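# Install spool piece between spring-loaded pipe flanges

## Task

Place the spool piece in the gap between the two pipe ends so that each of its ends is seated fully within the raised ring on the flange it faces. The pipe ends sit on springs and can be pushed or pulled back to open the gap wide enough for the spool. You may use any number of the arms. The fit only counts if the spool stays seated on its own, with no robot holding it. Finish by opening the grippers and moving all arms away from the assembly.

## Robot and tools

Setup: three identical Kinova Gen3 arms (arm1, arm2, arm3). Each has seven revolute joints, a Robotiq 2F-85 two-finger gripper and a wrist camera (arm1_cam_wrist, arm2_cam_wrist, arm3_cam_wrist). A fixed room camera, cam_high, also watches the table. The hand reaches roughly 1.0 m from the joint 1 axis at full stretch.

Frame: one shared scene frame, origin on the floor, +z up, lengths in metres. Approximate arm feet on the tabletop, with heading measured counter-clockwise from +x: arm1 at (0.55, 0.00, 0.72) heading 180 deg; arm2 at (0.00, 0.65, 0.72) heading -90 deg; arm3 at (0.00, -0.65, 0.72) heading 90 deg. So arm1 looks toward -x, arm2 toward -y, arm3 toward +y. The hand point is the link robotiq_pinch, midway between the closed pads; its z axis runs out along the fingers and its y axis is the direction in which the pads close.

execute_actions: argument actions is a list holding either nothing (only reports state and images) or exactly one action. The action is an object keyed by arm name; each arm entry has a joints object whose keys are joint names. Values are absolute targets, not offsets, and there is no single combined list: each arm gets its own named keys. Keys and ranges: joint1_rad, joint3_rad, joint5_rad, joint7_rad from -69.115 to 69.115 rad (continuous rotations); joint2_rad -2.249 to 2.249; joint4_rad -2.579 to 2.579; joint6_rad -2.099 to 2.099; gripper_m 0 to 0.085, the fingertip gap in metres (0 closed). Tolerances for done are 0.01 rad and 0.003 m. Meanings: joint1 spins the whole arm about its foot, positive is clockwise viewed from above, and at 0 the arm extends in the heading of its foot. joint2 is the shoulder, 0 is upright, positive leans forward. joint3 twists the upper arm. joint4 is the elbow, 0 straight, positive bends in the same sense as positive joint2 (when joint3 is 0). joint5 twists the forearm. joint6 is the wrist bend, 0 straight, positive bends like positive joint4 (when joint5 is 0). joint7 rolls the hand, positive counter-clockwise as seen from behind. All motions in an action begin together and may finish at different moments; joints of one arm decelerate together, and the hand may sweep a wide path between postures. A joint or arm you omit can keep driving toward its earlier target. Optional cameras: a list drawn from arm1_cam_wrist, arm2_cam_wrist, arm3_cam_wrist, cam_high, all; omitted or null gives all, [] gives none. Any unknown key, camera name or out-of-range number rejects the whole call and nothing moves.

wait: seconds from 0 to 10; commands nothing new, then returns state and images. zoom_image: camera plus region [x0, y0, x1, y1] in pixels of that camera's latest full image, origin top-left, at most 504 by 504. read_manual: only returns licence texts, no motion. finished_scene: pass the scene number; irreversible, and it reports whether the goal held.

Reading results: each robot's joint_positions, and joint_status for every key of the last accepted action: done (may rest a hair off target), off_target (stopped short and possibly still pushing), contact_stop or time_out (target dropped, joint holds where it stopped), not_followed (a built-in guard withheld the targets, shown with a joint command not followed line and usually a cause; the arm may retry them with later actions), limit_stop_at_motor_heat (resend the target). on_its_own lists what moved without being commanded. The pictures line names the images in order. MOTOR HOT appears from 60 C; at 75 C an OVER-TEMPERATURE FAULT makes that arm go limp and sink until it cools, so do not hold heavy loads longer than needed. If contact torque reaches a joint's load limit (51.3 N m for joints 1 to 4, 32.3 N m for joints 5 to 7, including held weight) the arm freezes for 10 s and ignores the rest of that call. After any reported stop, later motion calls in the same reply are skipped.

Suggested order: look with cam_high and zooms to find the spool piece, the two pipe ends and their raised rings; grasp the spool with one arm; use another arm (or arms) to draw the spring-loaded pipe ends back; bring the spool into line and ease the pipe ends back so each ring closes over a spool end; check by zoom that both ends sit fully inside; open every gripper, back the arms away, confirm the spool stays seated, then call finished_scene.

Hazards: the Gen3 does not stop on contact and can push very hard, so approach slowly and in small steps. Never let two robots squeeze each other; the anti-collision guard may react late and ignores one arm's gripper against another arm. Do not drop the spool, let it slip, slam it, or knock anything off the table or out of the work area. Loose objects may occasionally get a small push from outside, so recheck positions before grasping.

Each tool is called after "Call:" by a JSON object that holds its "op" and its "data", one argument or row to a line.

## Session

Call:
{"op": "execute_actions", "data": {
  "actions": []
}}

Scene clock: 0.00 s.
Motor temperatures (°C, as the motors report them): arm1=[22 29 25 25 33 31 31] | arm2=[29 27 22 22 32 28 37] | arm3=[28 25 26 26 31 35 36]
arm1.joint_positions: joint1_rad=-0.008 joint2_rad=-0.399 joint3_rad=-0.077 joint4_rad=+1.510 joint5_rad=-0.029 joint6_rad=+2.022 joint7_rad=+1.480 gripper_m=+0.085
arm1.joint_status: not commanded
arm1.hand: x=+0.4311 y=-0.0053 z=+1.2741 quat_wxyz=(+0.002, -1.000, -0.023, +0.006) (m; scene frame)
arm2.joint_positions: joint1_rad=-0.007 joint2_rad=-0.399 joint3_rad=-0.077 joint4_rad=+1.510 joint5_rad=-0.029 joint6_rad=+2.025 joint7_rad=+1.480 gripper_m=+0.085
arm2.joint_status: not commanded
arm2.hand: x=+0.0086 y=+0.5279 z=+1.2771 quat_wxyz=(+0.004, -0.692, -0.722, +0.004) (m; scene frame)
arm3.joint_positions: joint1_rad=-0.012 joint2_rad=-0.394 joint3_rad=-0.075 joint4_rad=+1.510 joint5_rad=-0.031 joint6_rad=+2.027 joint7_rad=+1.476 gripper_m=+0.085
arm3.joint_status: not commanded
arm3.hand: x=-0.0025 y=-0.5266 z=+1.2286 quat_wxyz=(+0.001, +0.710, -0.704, +0.005) (m; scene frame)
pictures: arm1_cam_wrist, arm2_cam_wrist, arm3_cam_wrist, cam_high
Images, in order (width x height): arm1_cam_wrist 504x504, arm2_cam_wrist 504x504, arm3_cam_wrist 504x504, cam_high 504x504.

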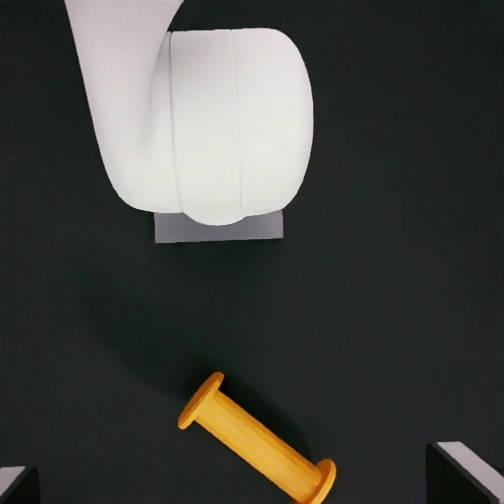

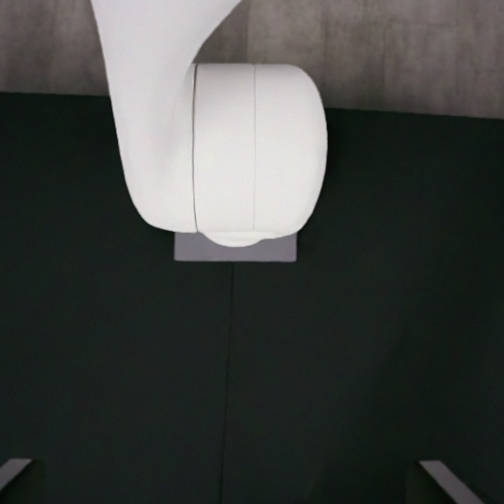

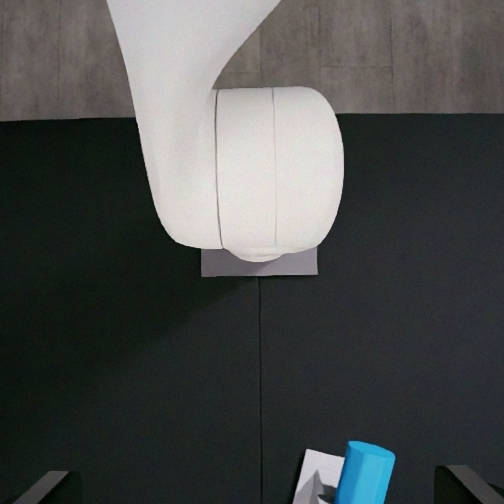

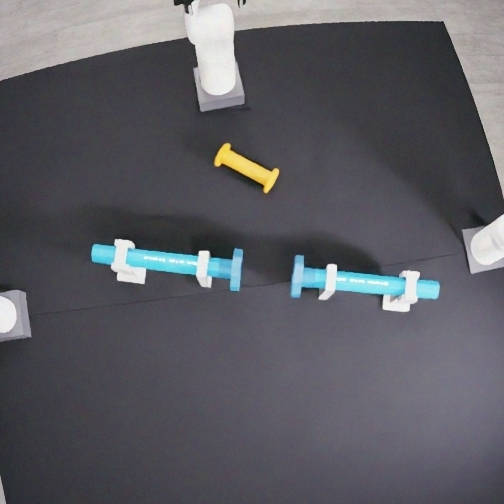

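Call:
{"op": "execute_actions", "data": {
  "actions": [
    {"arm1":{"joints":{"joint1_rad":-0.1529,"joint2_rad":0.0064,"joint3_rad":0,"joint4_rad":2.1276,"joint5_rad":0,"joint6_rad":1.0076,"joint7_rad":2.281}},"arm2":{"joints":{"joint1_rad":-0.1192,"joint2_rad":0.4484,"joint3_rad":0,"joint4_rad":1.4716,"joint5_rad":0,"joint6_rad":1.2216,"joint7_rad":-1.981}},"arm3":{"joints":{"joint1_rad":-0.1658,"joint2_rad":0.2899,"joint3_rad":0,"joint4_rad":1.5493,"joint5_rad":0,"joint6_rad":1.3024,"joint7_rad":-1.995}}}
  ]
}}

Scene clock: 84.13 s.
Motor temperatures (°C, as the motors report them): arm1=[22 27 25 25 33 31 31] | arm2=[29 26 22 22 32 28 37] | arm3=[28 25 26 26 31 35 36]
arm1.joint_positions: joint1_rad=-0.153 joint2_rad=+0.006 joint3_rad=+0.000 joint4_rad=+2.128 joint5_rad=+0.000 joint6_rad=+1.008 joint7_rad=+2.281 gripper_m=+0.085
arm1.joint_status: all done
arm1.hand: x=+0.2826 y=-0.0287 z=+1.0002 quat_wxyz=(+0.001, -0.899, -0.439, +0.001) (m; scene frame)
arm2.joint_positions: joint1_rad=-0.119 joint2_rad=+0.448 joint3_rad=+0.000 joint4_rad=+1.472 joint5_rad=+0.000 joint6_rad=+1.222 joint7_rad=-1.981 gripper_m=+0.085
arm2.joint_status: all done
arm2.hand: x=+0.0544 y=+0.1733 z=+1.0193 quat_wxyz=(-0.002, -0.614, +0.789, +0.004) (m; scene frame)
arm3.joint_positions: joint1_rad=-0.166 joint2_rad=+0.290 joint3_rad=+0.000 joint4_rad=+1.549 joint5_rad=+0.000 joint6_rad=+1.302 joint7_rad=-1.995 gripper_m=+0.085
arm3.joint_status: all done
arm3.hand: x=-0.0496 y=-0.2269 z=+1.0198 quat_wxyz=(-0.003, -0.790, -0.613, +0.000) (m; scene frame)
pictures: arm1_cam_wrist, arm2_cam_wrist, arm3_cam_wrist, cam_high
Images, in order (width x height): arm1_cam_wrist 504x504, arm2_cam_wrist 504x504, arm3_cam_wrist 504x504, cam_high 504x504.

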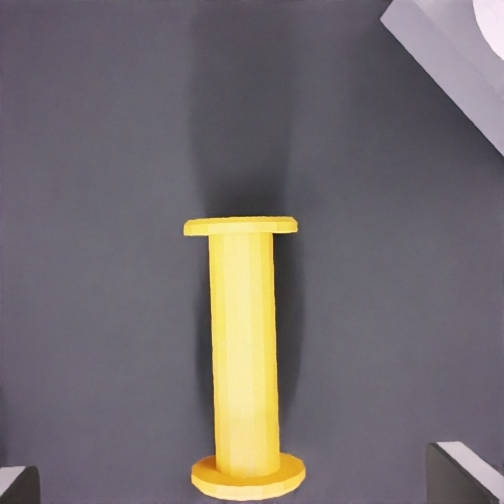

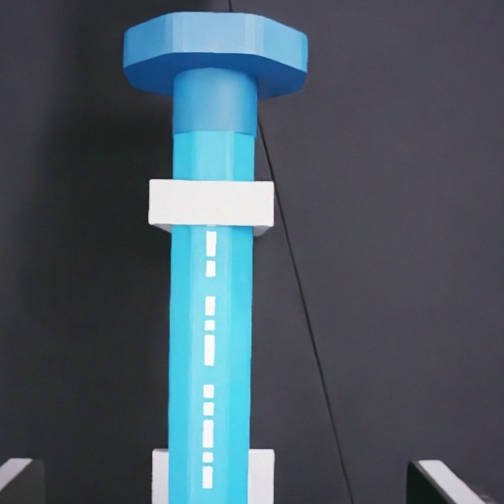

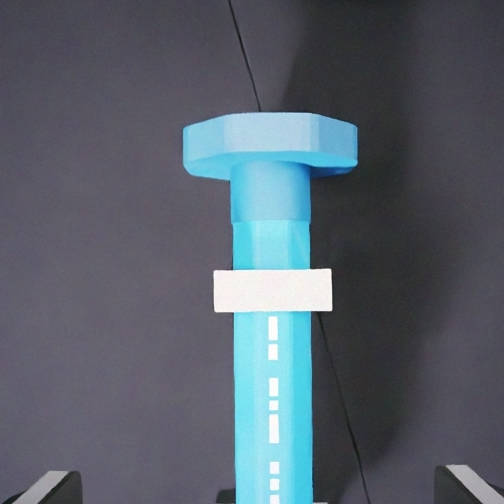

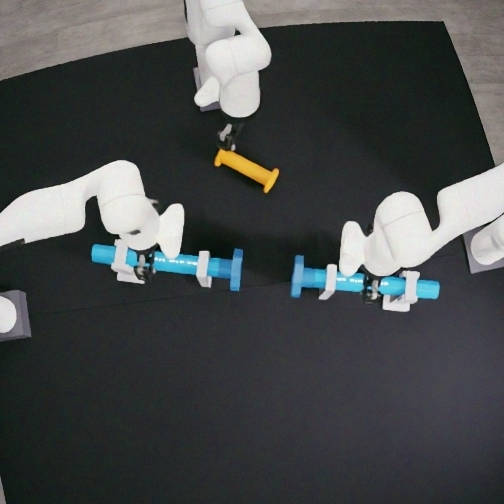

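Call:
{"op": "zoom_image", "data": {
  "camera": "arm1_cam_wrist",
  "region": [150, 190, 350, 504]
}}

Region (150, 190, 350, 504) of arm1_cam_wrist's 504x504 image, scaled by 1.605; it fills the left 321 columns of this view, and the rest is white.

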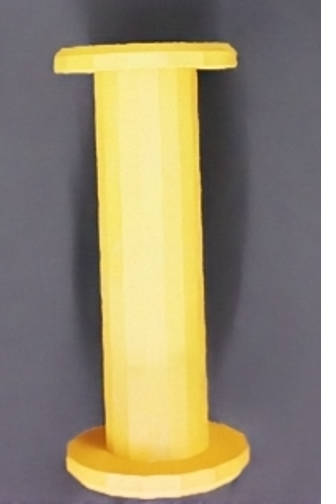

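Call:
{"op": "execute_actions", "data": {
  "actions": [
    {"arm1":{"joints":{"joint1_rad":-0.1821,"joint2_rad":0.5365,"joint4_rad":2.4159,"joint6_rad":0.1892,"joint7_rad":2.2545}},"arm2":{"joints":{"joint2_rad":0.6667,"joint4_rad":1.7066,"joint6_rad":0.7683}},"arm3":{"joints":{"joint1_rad":-0.1604,"joint2_rad":0.4873,"joint4_rad":1.8542,"joint6_rad":0.8001,"joint7_rad":-1.9895}}}
  ]
}}

Scene clock: 154.97 s.
Motor temperatures (°C, as the motors report them): arm1=[22 27 25 25 33 31 31] | arm2=[29 26 22 22 32 28 37] | arm3=[28 25 26 27 31 35 36]
arm1.joint_positions: joint1_rad=-0.182 joint2_rad=+0.536 joint3_rad=+0.000 joint4_rad=+2.416 joint5_rad=+0.000 joint6_rad=+0.189 joint7_rad=+2.254 gripper_m=+0.085
arm1.joint_status: all done
arm1.hand: x=+0.2773 y=-0.0376 z=+0.8002 quat_wxyz=(+0.001, -0.898, -0.440, +0.001) (m; scene frame)
arm2.joint_positions: joint1_rad=-0.119 joint2_rad=+0.667 joint3_rad=+0.000 joint4_rad=+1.707 joint5_rad=+0.000 joint6_rad=+0.768 joint7_rad=-1.981 gripper_m=+0.085
arm2.joint_status: all done
arm2.hand: x=+0.0531 y=+0.1732 z=+0.8522 quat_wxyz=(-0.002, -0.614, +0.789, +0.005) (m; scene frame)
arm3.joint_positions: joint1_rad=-0.160 joint2_rad=+0.487 joint3_rad=+0.000 joint4_rad=+1.854 joint5_rad=+0.000 joint6_rad=+0.800 joint7_rad=-1.990 gripper_m=+0.085
arm3.joint_status: all done
arm3.hand: x=-0.0466 y=-0.2285 z=+0.8527 quat_wxyz=(-0.004, -0.790, -0.613, +0.000) (m; scene frame)
pictures: arm1_cam_wrist, arm2_cam_wrist, arm3_cam_wrist, cam_high
Images, in order (width x height): arm1_cam_wrist 504x504, arm2_cam_wrist 504x504, arm3_cam_wrist 504x504, cam_high 504x504.

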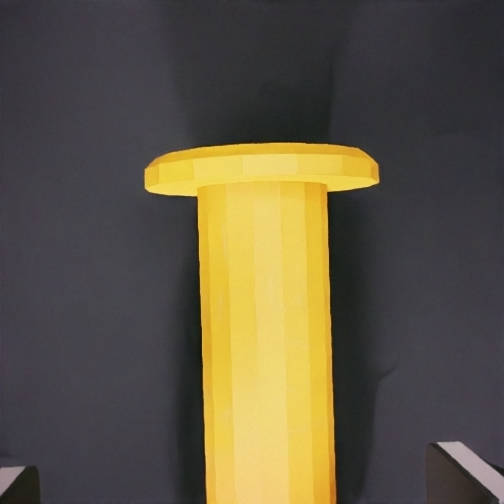

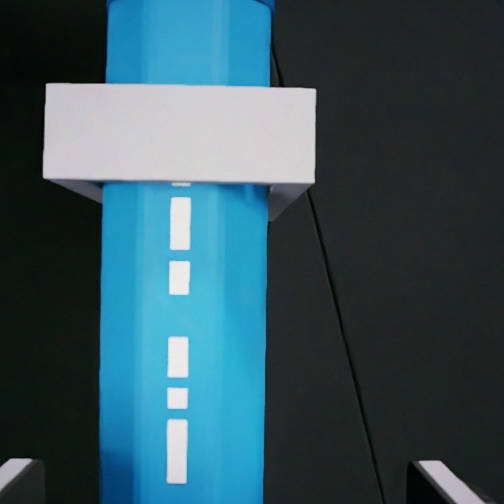

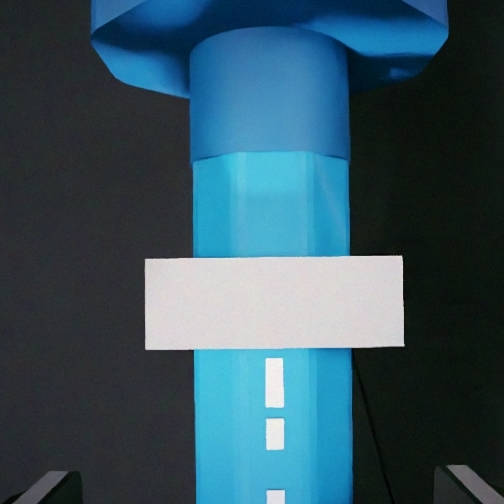

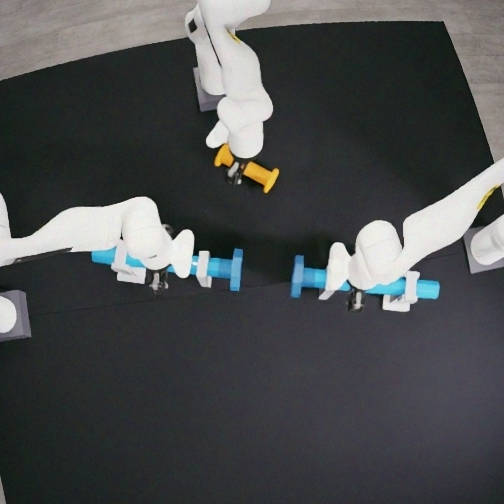

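Call:
{"op": "execute_actions", "data": {
  "actions": [
    {"arm1":{"joints":{"joint1_rad":-0.2033,"joint2_rad":0.7022,"joint4_rad":2.4562,"joint6_rad":-0.0168,"joint7_rad":2.2331}},"arm2":{"joints":{"joint1_rad":-0.1339,"joint2_rad":0.698,"joint4_rad":1.7114,"joint6_rad":0.7322,"joint7_rad":-2.0}},"arm3":{"joints":{"joint1_rad":-0.156,"joint2_rad":0.5162,"joint4_rad":1.876,"joint6_rad":0.7494,"joint7_rad":-1.987}}}
  ]
}}

Scene clock: 209.47 s.
Motor temperatures (°C, as the motors report them): arm1=[22 27 25 25 33 31 31] | arm2=[29 27 22 22 32 28 37] | arm3=[28 25 26 27 31 35 36]
arm1.joint_positions: joint1_rad=-0.203 joint2_rad=+0.702 joint3_rad=+0.000 joint4_rad=+2.456 joint5_rad=+0.000 joint6_rad=-0.017 joint7_rad=+2.233 gripper_m=+0.085
arm1.joint_status: all done
arm1.hand: x=+0.2854 y=-0.0414 z=+0.7542 quat_wxyz=(+0.001, -0.898, -0.440, +0.001) (m; scene frame)
arm2.joint_positions: joint1_rad=-0.134 joint2_rad=+0.698 joint3_rad=+0.000 joint4_rad=+1.711 joint5_rad=+0.000 joint6_rad=+0.732 joint7_rad=-2.000 gripper_m=+0.085
arm2.joint_status: all done
arm2.hand: x=+0.0602 y=+0.1722 z=+0.8361 quat_wxyz=(-0.002, -0.612, +0.791, +0.005) (m; scene frame)
arm3.joint_positions: joint1_rad=-0.156 joint2_rad=+0.516 joint3_rad=+0.000 joint4_rad=+1.876 joint5_rad=+0.000 joint6_rad=+0.749 joint7_rad=-1.987 gripper_m=+0.085
arm3.joint_status: all done
arm3.hand: x=-0.0446 y=-0.2291 z=+0.8357 quat_wxyz=(-0.004, -0.791, -0.612, +0.000) (m; scene frame)
pictures: arm1_cam_wrist, arm2_cam_wrist, arm3_cam_wrist, cam_high
Images, in order (width x height): arm1_cam_wrist 504x504, arm2_cam_wrist 504x504, arm3_cam_wrist 504x504, cam_high 504x504.

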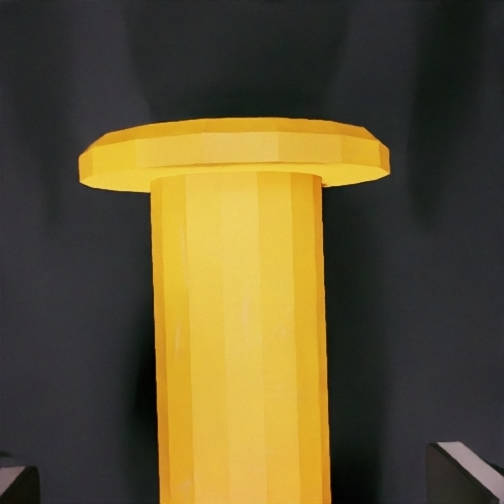

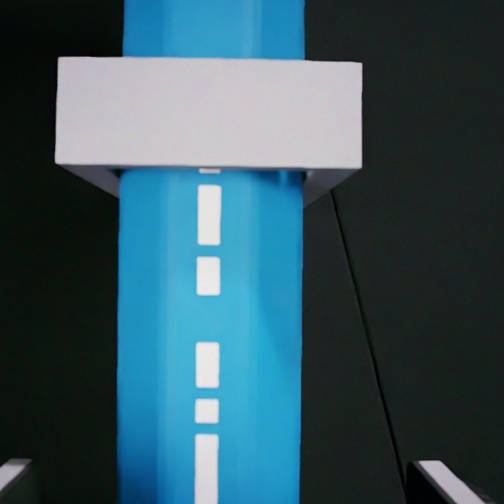

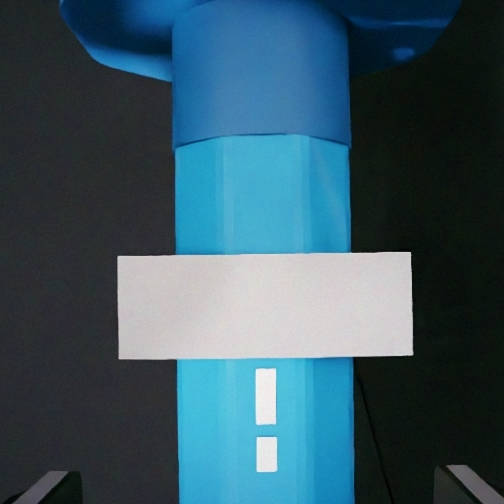

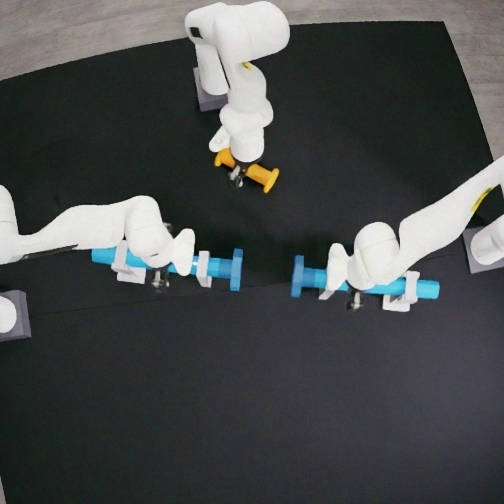

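Call:
{"op": "execute_actions", "data": {
  "actions": [
    {"arm1":{"joints":{"gripper_m":0.005}},"arm2":{"joints":{"gripper_m":0.01}},"arm3":{"joints":{"gripper_m":0.01}}}
  ]
}}

Scene clock: 215.90 s.
Motor temperatures (°C, as the motors report them): arm1=[22 27 25 25 33 31 31] | arm2=[29 27 22 22 32 28 37] | arm3=[28 25 26 26 31 35 36]
arm1.joint_positions: joint1_rad=-0.203 joint2_rad=+0.701 joint3_rad=+0.000 joint4_rad=+2.457 joint5_rad=+0.000 joint6_rad=-0.016 joint7_rad=+2.233 gripper_m=+0.033
arm1.joint_status: gripper_m off_target (ended at +0.033, target +0.005)
arm1.hand: x=+0.2856 y=-0.0414 z=+0.7545 quat_wxyz=(+0.001, -0.898, -0.440, +0.002) (m; scene frame)
arm2.joint_positions: joint1_rad=-0.136 joint2_rad=+0.696 joint3_rad=-0.002 joint4_rad=+1.710 joint5_rad=-0.002 joint6_rad=+0.732 joint7_rad=-2.000 gripper_m=+0.038
arm2.joint_status: gripper_m off_target (ended at +0.038, target +0.010)
arm2.hand: x=+0.0631 y=+0.1714 z=+0.8373 quat_wxyz=(-0.001, -0.613, +0.790, +0.002) (m; scene frame)
arm3.joint_positions: joint1_rad=-0.155 joint2_rad=+0.515 joint3_rad=+0.001 joint4_rad=+1.877 joint5_rad=+0.001 joint6_rad=+0.751 joint7_rad=-1.987 gripper_m=+0.038
arm3.joint_status: gripper_m off_target (ended at +0.038, target +0.010)
arm3.hand: x=-0.0432 y=-0.2294 z=+0.8363 quat_wxyz=(-0.004, -0.791, -0.612, +0.000) (m; scene frame)
pictures: arm1_cam_wrist, arm2_cam_wrist, arm3_cam_wrist, cam_high
Images, in order (width x height): arm1_cam_wrist 504x504, arm2_cam_wrist 504x504, arm3_cam_wrist 504x504, cam_high 504x504.

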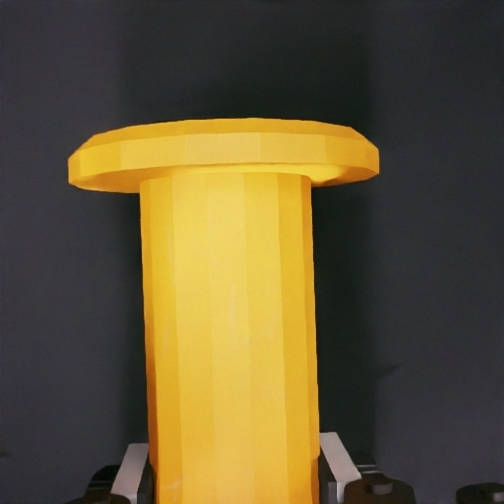

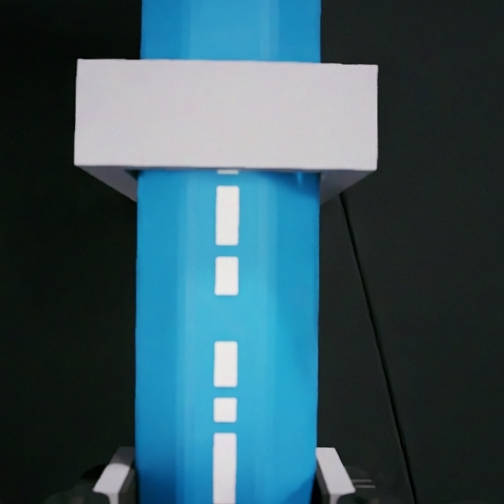

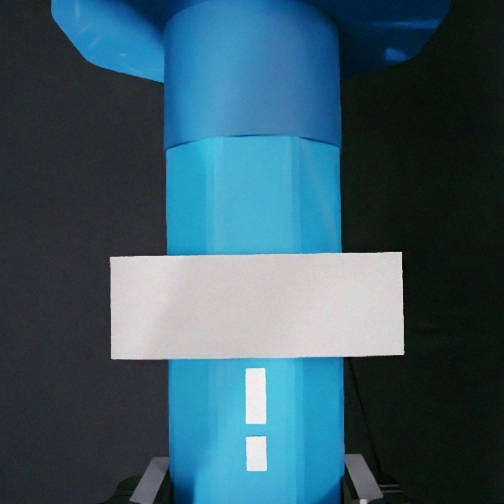

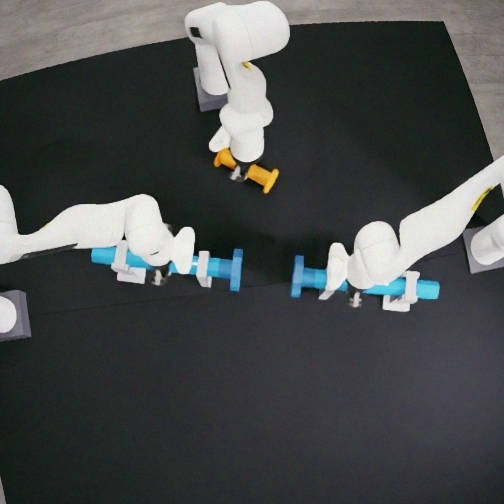

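Call:
{"op": "execute_actions", "data": {
  "actions": [
    {"arm1":{"joints":{"joint2_rad":0.135,"joint4_rad":2.2756,"joint6_rad":0.731}},"arm2":{"joints":{"joint1_rad":-0.1585,"joint2_rad":0.6689,"joint4_rad":1.7779,"joint6_rad":0.6948,"joint7_rad":-2.0242}},"arm3":{"joints":{"joint1_rad":-0.1742,"joint2_rad":0.4823,"joint4_rad":1.9422,"joint6_rad":0.7171,"joint7_rad":-2.005}}}
  ]
}}

Scene clock: 271.50 s.
Motor temperatures (°C, as the motors report them): arm1=[22 27 25 25 33 31 31] | arm2=[29 27 22 22 32 28 37] | arm3=[28 25 26 26 31 35 36]
arm1.joint_positions: joint1_rad=-0.203 joint2_rad=+0.136 joint3_rad=+0.000 joint4_rad=+2.276 joint5_rad=+0.000 joint6_rad=+0.731 joint7_rad=+2.233 gripper_m=+0.033
arm1.joint_status: all done
arm1.hand: x=+0.2866 y=-0.0415 z=+0.9297 quat_wxyz=(+0.001, -0.898, -0.440, +0.000) (m; scene frame)
arm2.joint_positions: joint1_rad=-0.156 joint2_rad=+0.669 joint3_rad=+0.002 joint4_rad=+1.771 joint5_rad=+0.002 joint6_rad=+0.687 joint7_rad=-2.024 gripper_m=+0.038
arm2.joint_status: all done
arm2.hand: x=+0.0672 y=+0.1851 z=+0.8377 quat_wxyz=(-0.006, -0.612, +0.791, -0.002) (m; scene frame)
arm3.joint_positions: joint1_rad=-0.172 joint2_rad=+0.483 joint3_rad=+0.003 joint4_rad=+1.936 joint5_rad=+0.002 joint6_rad=+0.710 joint7_rad=-2.005 gripper_m=+0.038
arm3.joint_status: all done
arm3.hand: x=-0.0467 y=-0.2438 z=+0.8370 quat_wxyz=(+0.001, -0.792, -0.611, -0.004) (m; scene frame)
pictures: arm1_cam_wrist, arm2_cam_wrist, arm3_cam_wrist, cam_high
Images, in order (width x height): arm1_cam_wrist 504x504, arm2_cam_wrist 504x504, arm3_cam_wrist 504x504, cam_high 504x504.

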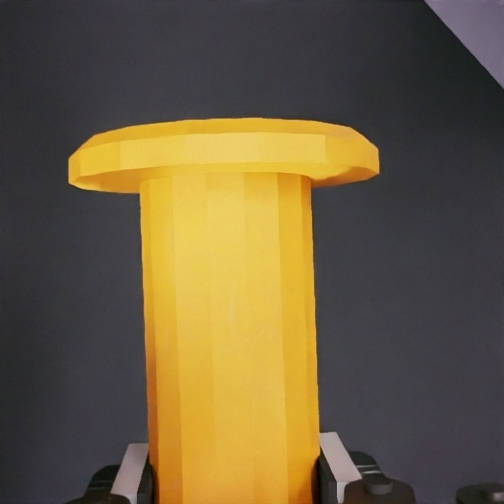

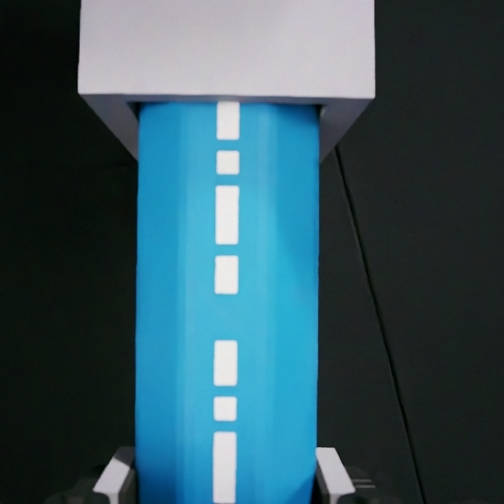

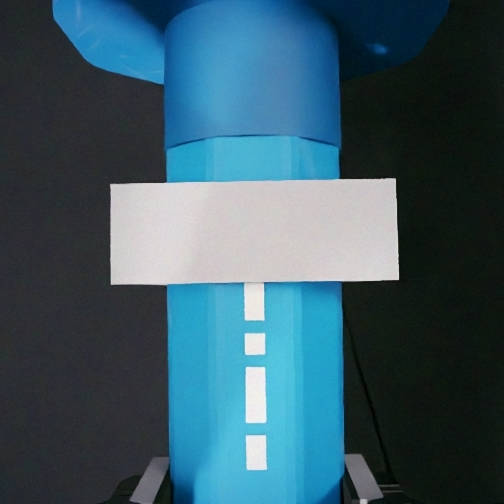

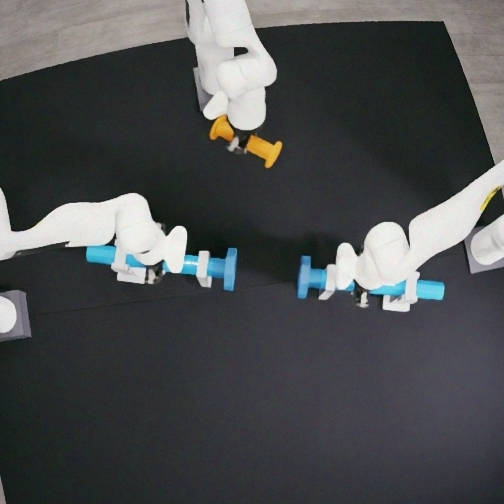

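Call:
{"op": "execute_actions", "data": {
  "actions": [
    {"arm1":{"joints":{"joint1_rad":-0.0826,"joint2_rad":0.691,"joint4_rad":1.3462,"joint6_rad":1.1044,"joint7_rad":2.7562}},"arm2":{"joints":{"joint1_rad":-0.1634,"joint2_rad":0.6619,"joint4_rad":1.7941,"joint6_rad":0.6856,"joint7_rad":-2.0291}},"arm3":{"joints":{"joint1_rad":-0.1796,"joint2_rad":0.4746,"joint4_rad":1.9572,"joint6_rad":0.7098,"joint7_rad":-2.0105}}}
  ]
}}

Scene clock: 293.03 s.
Motor temperatures (°C, as the motors report them): arm1=[22 27 25 25 33 31 31] | arm2=[29 28 22 22 32 28 37] | arm3=[28 26 26 26 31 35 36]
arm1.joint_positions: joint1_rad=-0.083 joint2_rad=+0.693 joint3_rad=+0.000 joint4_rad=+1.347 joint5_rad=+0.000 joint6_rad=+1.104 joint7_rad=+2.756 gripper_m=+0.033
arm1.joint_status: all done
arm1.hand: x=+0.0035 y=-0.0455 z=+0.9300 quat_wxyz=(+0.001, -0.792, -0.610, +0.000) (m; scene frame)
arm2.joint_positions: joint1_rad=-0.161 joint2_rad=+0.662 joint3_rad=+0.003 joint4_rad=+1.785 joint5_rad=+0.002 joint6_rad=+0.676 joint7_rad=-2.029 gripper_m=+0.038
arm2.joint_status: all done
arm2.hand: x=+0.0682 y=+0.1887 z=+0.8377 quat_wxyz=(-0.007, -0.611, +0.791, -0.003) (m; scene frame)
arm3.joint_positions: joint1_rad=-0.176 joint2_rad=+0.476 joint3_rad=+0.004 joint4_rad=+1.950 joint5_rad=+0.003 joint6_rad=+0.701 joint7_rad=-2.010 gripper_m=+0.038
arm3.joint_status: all done
arm3.hand: x=-0.0476 y=-0.2475 z=+0.8370 quat_wxyz=(+0.002, -0.792, -0.611, -0.005) (m; scene frame)
pictures: arm1_cam_wrist, arm2_cam_wrist, arm3_cam_wrist, cam_high
Images, in order (width x height): arm1_cam_wrist 504x504, arm2_cam_wrist 504x504, arm3_cam_wrist 504x504, cam_high 504x504.

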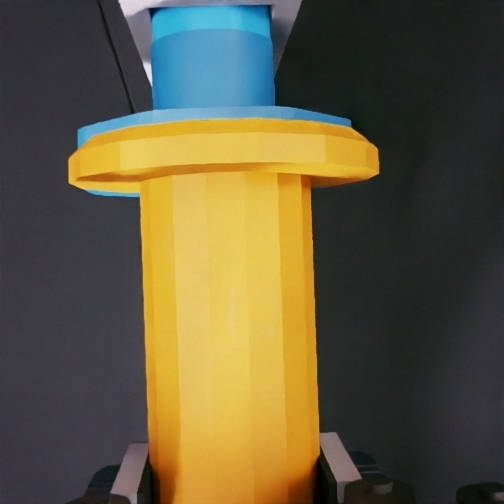

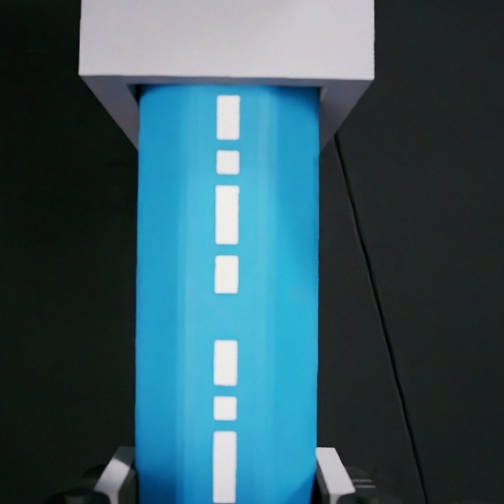

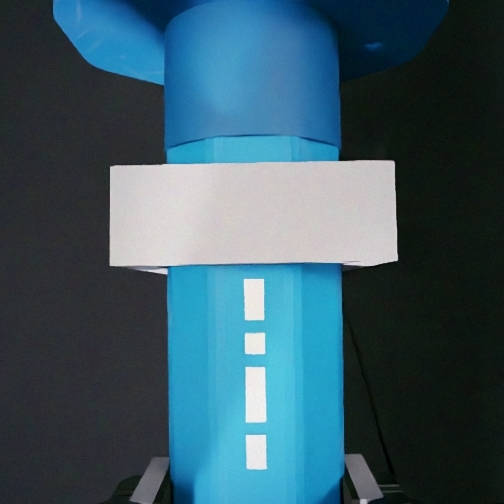

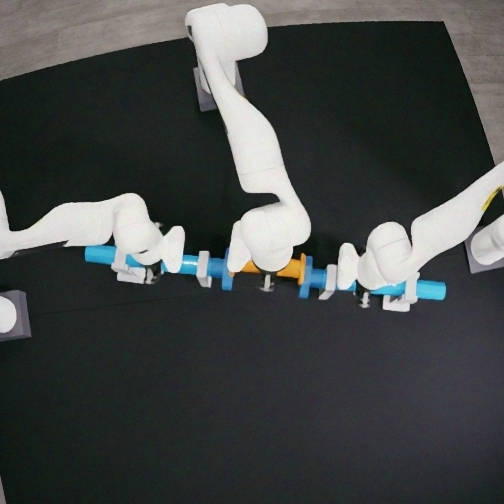

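Call:
{"op": "zoom_image", "data": {
  "camera": "cam_high",
  "region": [200, 220, 360, 320]
}}

Call:
{"op": "zoom_image", "data": {
  "camera": "arm1_cam_wrist",
  "region": [50, 0, 400, 220]
}}

Region (200, 220, 360, 320) of cam_high's 504x504 image, scaled by 3.150, with more detail than that image has; it fills the top 315 rows of this view, and the rest is white.

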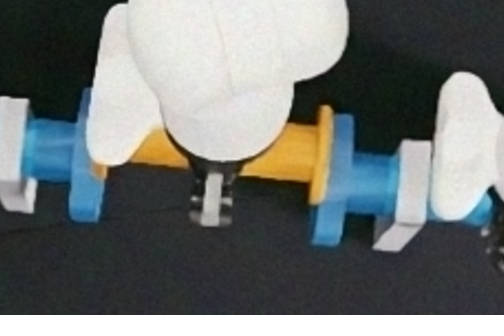

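Region (50, 0, 400, 220) of arm1_cam_wrist's 504x504 image, scaled by 1.440; it fills the top 317 rows of this view, and the rest is white.

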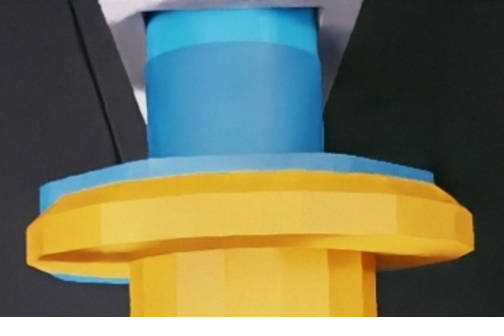

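Call:
{"op": "execute_actions", "data": {
  "actions": [
    {"arm1":{"joints":{"joint2_rad":0.708,"joint4_rad":1.3665,"joint6_rad":1.0671}}}
  ],
  "cameras": ["arm1_cam_wrist","cam_high"]
}}

Call:
{"op": "zoom_image", "data": {
  "camera": "cam_high",
  "region": [200, 220, 360, 320]
}}

Scene clock: 320.70 s.
Motor temperatures (°C, as the motors report them): arm1=[22 28 25 25 33 31 31] | arm2=[29 28 22 22 32 28 37] | arm3=[28 26 26 26 31 35 36]
arm1.joint_positions: joint1_rad=-0.083 joint2_rad=+0.710 joint3_rad=+0.000 joint4_rad=+1.367 joint5_rad=+0.000 joint6_rad=+1.067 joint7_rad=+2.756 gripper_m=+0.033
arm1.joint_status: all done
arm1.hand: x=+0.0035 y=-0.0454 z=+0.9149 quat_wxyz=(+0.001, -0.792, -0.610, +0.000) (m; scene frame)
arm2.joint_positions: joint1_rad=-0.161 joint2_rad=+0.662 joint3_rad=+0.003 joint4_rad=+1.785 joint5_rad=+0.002 joint6_rad=+0.676 joint7_rad=-2.029 gripper_m=+0.038
arm2.joint_status: not commanded
arm2.hand: x=+0.0682 y=+0.1887 z=+0.8377 quat_wxyz=(-0.007, -0.611, +0.791, -0.003) (m; scene frame)
arm3.joint_positions: joint1_rad=-0.176 joint2_rad=+0.476 joint3_rad=+0.004 joint4_rad=+1.950 joint5_rad=+0.003 joint6_rad=+0.701 joint7_rad=-2.010 gripper_m=+0.038
arm3.joint_status: not commanded
arm3.hand: x=-0.0476 y=-0.2475 z=+0.8370 quat_wxyz=(+0.002, -0.792, -0.611, -0.005) (m; scene frame)
pictures: arm1_cam_wrist, cam_high
Images, in order (width x height): arm1_cam_wrist 504x504, cam_high 504x504.

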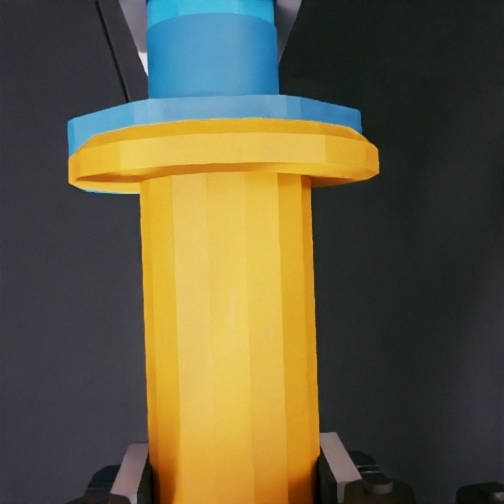

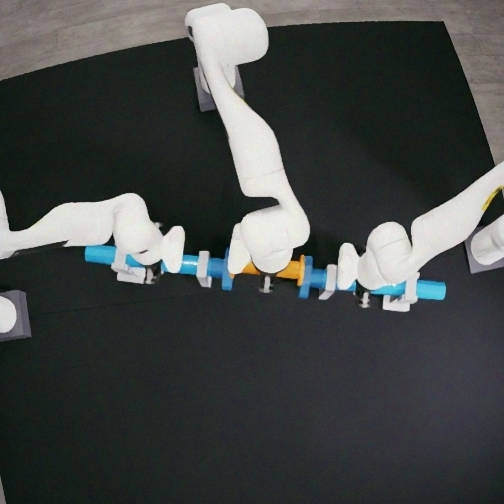

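Region (200, 220, 360, 320) of cam_high's 504x504 image, scaled by 3.150, with more detail than that image has; it fills the top 315 rows of this view, and the rest is white.

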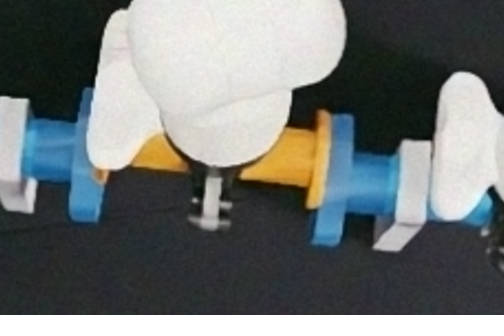

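Call:
{"op": "execute_actions", "data": {
  "actions": [
    {"arm1":{"joints":{"joint1_rad":-0.0875,"joint2_rad":0.7122,"joint4_rad":1.358,"joint6_rad":1.0714,"joint7_rad":2.7519}}}
  ],
  "cameras": ["arm1_cam_wrist"]
}}

Scene clock: 346.03 s.
Motor temperatures (°C, as the motors report them): arm1=[22 28 25 25 33 31 31] | arm2=[29 28 22 22 32 28 37] | arm3=[28 26 26 26 31 35 36]
arm1.joint_positions: joint1_rad=-0.087 joint2_rad=+0.714 joint3_rad=+0.000 joint4_rad=+1.359 joint5_rad=+0.000 joint6_rad=+1.071 joint7_rad=+2.752 gripper_m=+0.033
arm1.joint_status: all done
arm1.hand: x=+0.0018 y=-0.0483 z=+0.9149 quat_wxyz=(+0.001, -0.792, -0.611, +0.000) (m; scene frame)
arm2.joint_positions: joint1_rad=-0.161 joint2_rad=+0.662 joint3_rad=+0.003 joint4_rad=+1.785 joint5_rad=+0.002 joint6_rad=+0.676 joint7_rad=-2.029 gripper_m=+0.038
arm2.joint_status: not commanded
arm2.hand: x=+0.0682 y=+0.1887 z=+0.8377 quat_wxyz=(-0.007, -0.611, +0.791, -0.003) (m; scene frame)
arm3.joint_positions: joint1_rad=-0.176 joint2_rad=+0.476 joint3_rad=+0.004 joint4_rad=+1.950 joint5_rad=+0.003 joint6_rad=+0.701 joint7_rad=-2.010 gripper_m=+0.038
arm3.joint_status: not commanded
arm3.hand: x=-0.0476 y=-0.2475 z=+0.8370 quat_wxyz=(+0.002, -0.792, -0.611, -0.005) (m; scene frame)
pictures: arm1_cam_wrist
Images, in order (width x height): arm1_cam_wrist 504x504.

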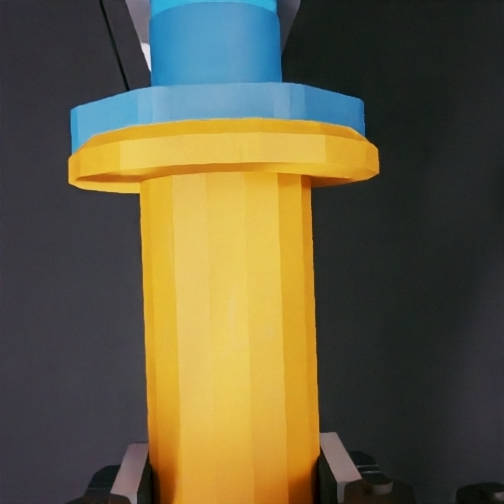

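Call:
{"op": "execute_actions", "data": {
  "actions": [
    {"arm1":{"joints":{"joint2_rad":0.7365,"joint4_rad":1.3824,"joint6_rad":1.0227}}}
  ],
  "cameras": ["arm1_cam_wrist","cam_high"]
}}

Call:
{"op": "zoom_image", "data": {
  "camera": "cam_high",
  "region": [200, 220, 360, 320]
}}

Scene clock: 352.43 s.
Motor temperatures (°C, as the motors report them): arm1=[22 28 25 25 33 31 31] | arm2=[29 28 22 22 32 28 37] | arm3=[28 26 26 26 31 35 36]
arm1.joint_positions: joint1_rad=-0.087 joint2_rad=+0.738 joint3_rad=+0.000 joint4_rad=+1.383 joint5_rad=+0.000 joint6_rad=+1.023 joint7_rad=+2.752 gripper_m=+0.033
arm1.joint_status: all done
arm1.hand: x=+0.0017 y=-0.0483 z=+0.8949 quat_wxyz=(+0.001, -0.792, -0.611, +0.000) (m; scene frame)
arm2.joint_positions: joint1_rad=-0.161 joint2_rad=+0.662 joint3_rad=+0.003 joint4_rad=+1.785 joint5_rad=+0.002 joint6_rad=+0.676 joint7_rad=-2.029 gripper_m=+0.038
arm2.joint_status: not commanded
arm2.hand: x=+0.0682 y=+0.1887 z=+0.8377 quat_wxyz=(-0.007, -0.611, +0.791, -0.003) (m; scene frame)
arm3.joint_positions: joint1_rad=-0.177 joint2_rad=+0.475 joint3_rad=+0.004 joint4_rad=+1.950 joint5_rad=+0.003 joint6_rad=+0.702 joint7_rad=-2.010 gripper_m=+0.038
arm3.joint_status: not commanded
arm3.hand: x=-0.0478 y=-0.2482 z=+0.8370 quat_wxyz=(+0.002, -0.792, -0.611, -0.004) (m; scene frame)
pictures: arm1_cam_wrist, cam_high
Images, in order (width x height): arm1_cam_wrist 504x504, cam_high 504x504.

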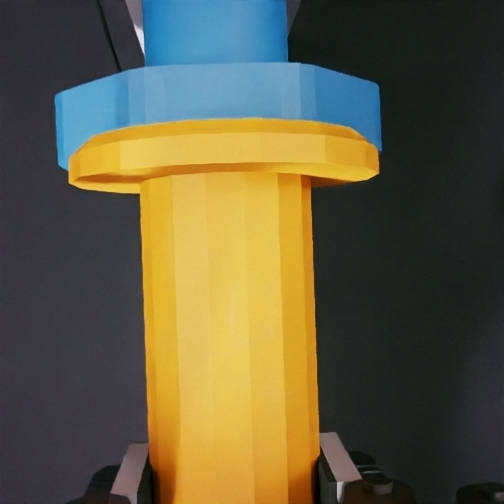

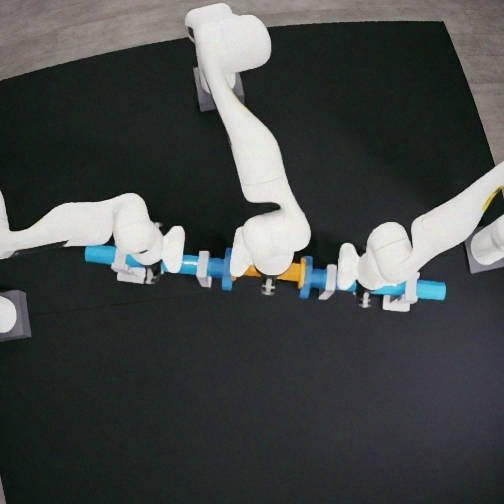

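Region (200, 220, 360, 320) of cam_high's 504x504 image, scaled by 3.150, with more detail than that image has; it fills the top 315 rows of this view, and the rest is white.

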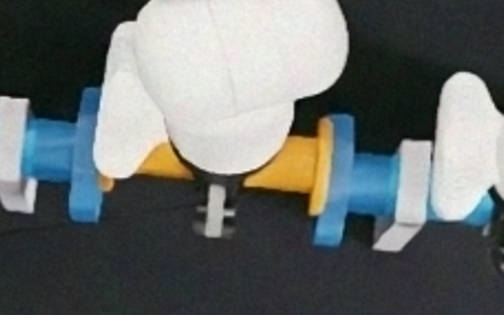

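Call:
{"op": "execute_actions", "data": {
  "actions": [
    {"arm1":{"joints":{"joint2_rad":0.7627,"joint4_rad":1.4035,"joint6_rad":0.9754}}}
  ],
  "cameras": ["arm1_cam_wrist","cam_high"]
}}

Scene clock: 359.00 s.
Motor temperatures (°C, as the motors report them): arm1=[22 28 25 25 33 31 31] | arm2=[29 28 22 22 32 28 37] | arm3=[28 26 26 26 31 35 36]
arm1.joint_positions: joint1_rad=-0.088 joint2_rad=+0.764 joint3_rad=+0.000 joint4_rad=+1.404 joint5_rad=+0.000 joint6_rad=+0.975 joint7_rad=+2.752 gripper_m=+0.033
arm1.joint_status: all done
arm1.hand: x=+0.0017 y=-0.0483 z=+0.8749 quat_wxyz=(+0.001, -0.792, -0.611, +0.000) (m; scene frame)
arm2.joint_positions: joint1_rad=-0.161 joint2_rad=+0.662 joint3_rad=+0.003 joint4_rad=+1.785 joint5_rad=+0.002 joint6_rad=+0.676 joint7_rad=-2.029 gripper_m=+0.038
arm2.joint_status: not commanded
arm2.hand: x=+0.0682 y=+0.1887 z=+0.8377 quat_wxyz=(-0.007, -0.611, +0.791, -0.003) (m; scene frame)
arm3.joint_positions: joint1_rad=-0.177 joint2_rad=+0.475 joint3_rad=+0.004 joint4_rad=+1.950 joint5_rad=+0.003 joint6_rad=+0.702 joint7_rad=-2.010 gripper_m=+0.038
arm3.joint_status: not commanded
arm3.hand: x=-0.0478 y=-0.2482 z=+0.8370 quat_wxyz=(+0.002, -0.792, -0.611, -0.004) (m; scene frame)
pictures: arm1_cam_wrist, cam_high
Images, in order (width x height): arm1_cam_wrist 504x504, cam_high 504x504.

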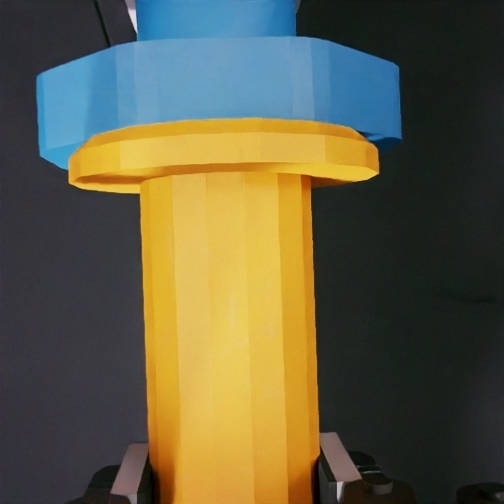

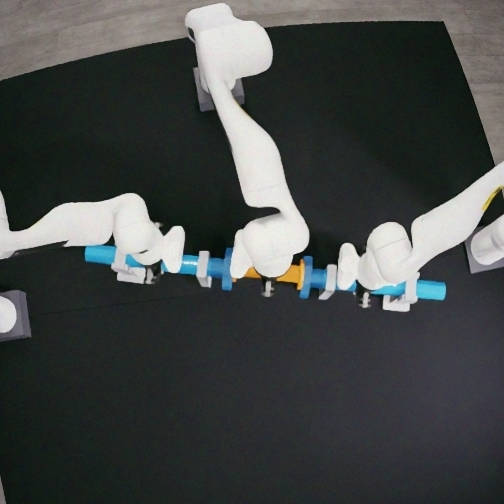

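Call:
{"op": "execute_actions", "data": {
  "actions": [
    {"arm1":{"joints":{"joint2_rad":0.7906,"joint4_rad":1.4216,"joint6_rad":0.9294}}}
  ],
  "cameras": ["arm1_cam_wrist","cam_high"]
}}

Scene clock: 366.37 s.
Motor temperatures (°C, as the motors report them): arm1=[22 29 25 25 33 31 31] | arm2=[29 28 22 22 32 28 37] | arm3=[28 26 26 26 31 35 36]
arm1.joint_positions: joint1_rad=-0.088 joint2_rad=+0.792 joint3_rad=+0.000 joint4_rad=+1.422 joint5_rad=+0.000 joint6_rad=+0.929 joint7_rad=+2.752 gripper_m=+0.033
arm1.joint_status: all done
arm1.hand: x=+0.0016 y=-0.0483 z=+0.8549 quat_wxyz=(+0.001, -0.792, -0.611, +0.000) (m; scene frame)
arm2.joint_positions: joint1_rad=-0.161 joint2_rad=+0.662 joint3_rad=+0.003 joint4_rad=+1.785 joint5_rad=+0.002 joint6_rad=+0.676 joint7_rad=-2.029 gripper_m=+0.038
arm2.joint_status: not commanded
arm2.hand: x=+0.0682 y=+0.1887 z=+0.8377 quat_wxyz=(-0.007, -0.611, +0.791, -0.003) (m; scene frame)
arm3.joint_positions: joint1_rad=-0.177 joint2_rad=+0.475 joint3_rad=+0.004 joint4_rad=+1.950 joint5_rad=+0.003 joint6_rad=+0.702 joint7_rad=-2.010 gripper_m=+0.038
arm3.joint_status: not commanded
arm3.hand: x=-0.0478 y=-0.2482 z=+0.8370 quat_wxyz=(+0.002, -0.792, -0.611, -0.004) (m; scene frame)
pictures: arm1_cam_wrist, cam_high
Images, in order (width x height): arm1_cam_wrist 504x504, cam_high 504x504.

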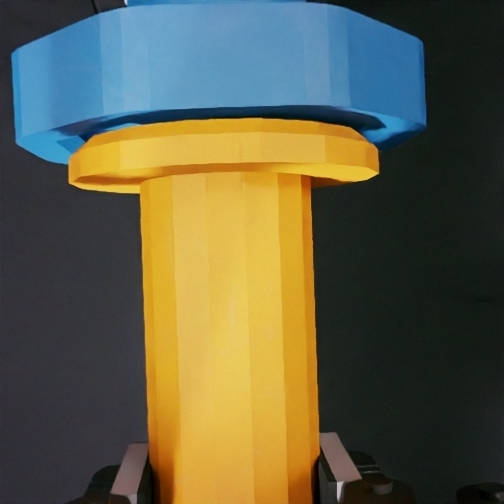

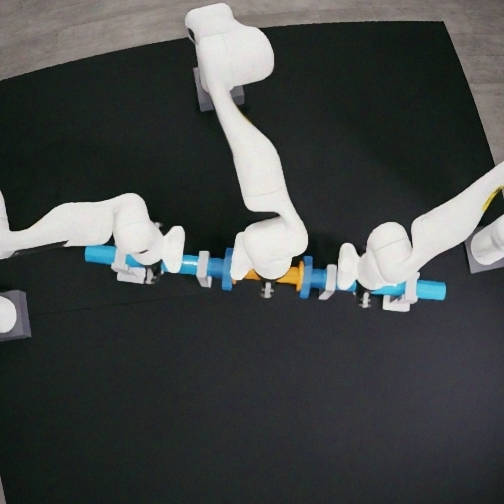

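Call:
{"op": "execute_actions", "data": {
  "actions": [
    {"arm1":{"joints":{"joint2_rad":0.8186,"joint4_rad":1.4359,"joint6_rad":0.8871}}}
  ],
  "cameras": ["arm1_cam_wrist","cam_high"]
}}

Call:
{"op": "zoom_image", "data": {
  "camera": "cam_high",
  "region": [200, 220, 360, 320]
}}

Scene clock: 375.40 s.
Motor temperatures (°C, as the motors report them): arm1=[22 29 25 25 33 31 31] | arm2=[29 28 22 22 32 29 37] | arm3=[28 26 26 26 31 35 36]
arm1.joint_positions: joint1_rad=-0.088 joint2_rad=+0.820 joint3_rad=+0.000 joint4_rad=+1.437 joint5_rad=+0.000 joint6_rad=+0.887 joint7_rad=+2.752 gripper_m=+0.033
arm1.joint_status: all done
arm1.hand: x=+0.0016 y=-0.0483 z=+0.8360 quat_wxyz=(+0.001, -0.792, -0.611, +0.000) (m; scene frame)
arm2.joint_positions: joint1_rad=-0.161 joint2_rad=+0.662 joint3_rad=+0.003 joint4_rad=+1.785 joint5_rad=+0.002 joint6_rad=+0.676 joint7_rad=-2.029 gripper_m=+0.038
arm2.joint_status: not commanded
arm2.hand: x=+0.0682 y=+0.1887 z=+0.8377 quat_wxyz=(-0.007, -0.611, +0.791, -0.003) (m; scene frame)
arm3.joint_positions: joint1_rad=-0.177 joint2_rad=+0.475 joint3_rad=+0.004 joint4_rad=+1.950 joint5_rad=+0.003 joint6_rad=+0.702 joint7_rad=-2.010 gripper_m=+0.038
arm3.joint_status: not commanded
arm3.hand: x=-0.0478 y=-0.2482 z=+0.8370 quat_wxyz=(+0.002, -0.792, -0.611, -0.004) (m; scene frame)
pictures: arm1_cam_wrist, cam_high
Images, in order (width x height): arm1_cam_wrist 504x504, cam_high 504x504.

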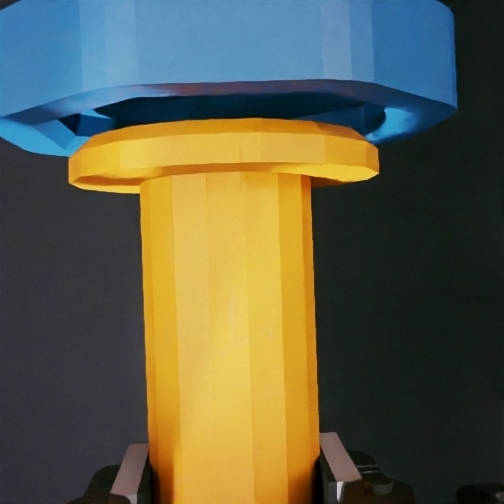

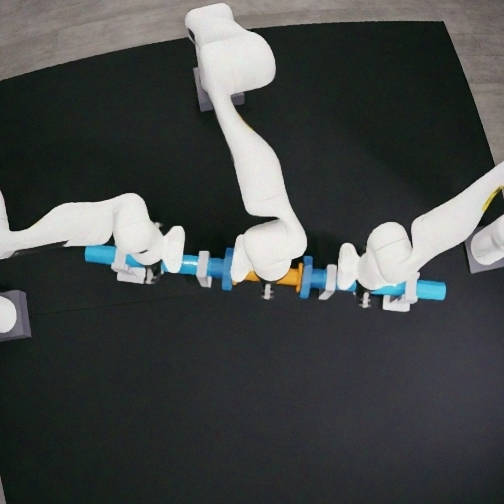

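Region (200, 220, 360, 320) of cam_high's 504x504 image, scaled by 3.150, with more detail than that image has; it fills the top 315 rows of this view, and the rest is white.

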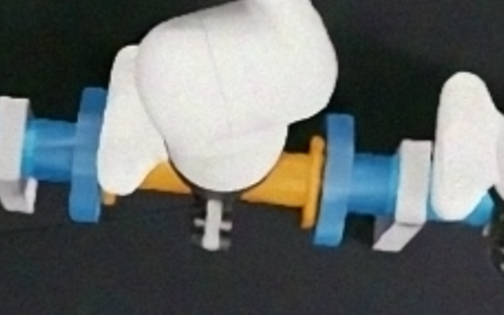

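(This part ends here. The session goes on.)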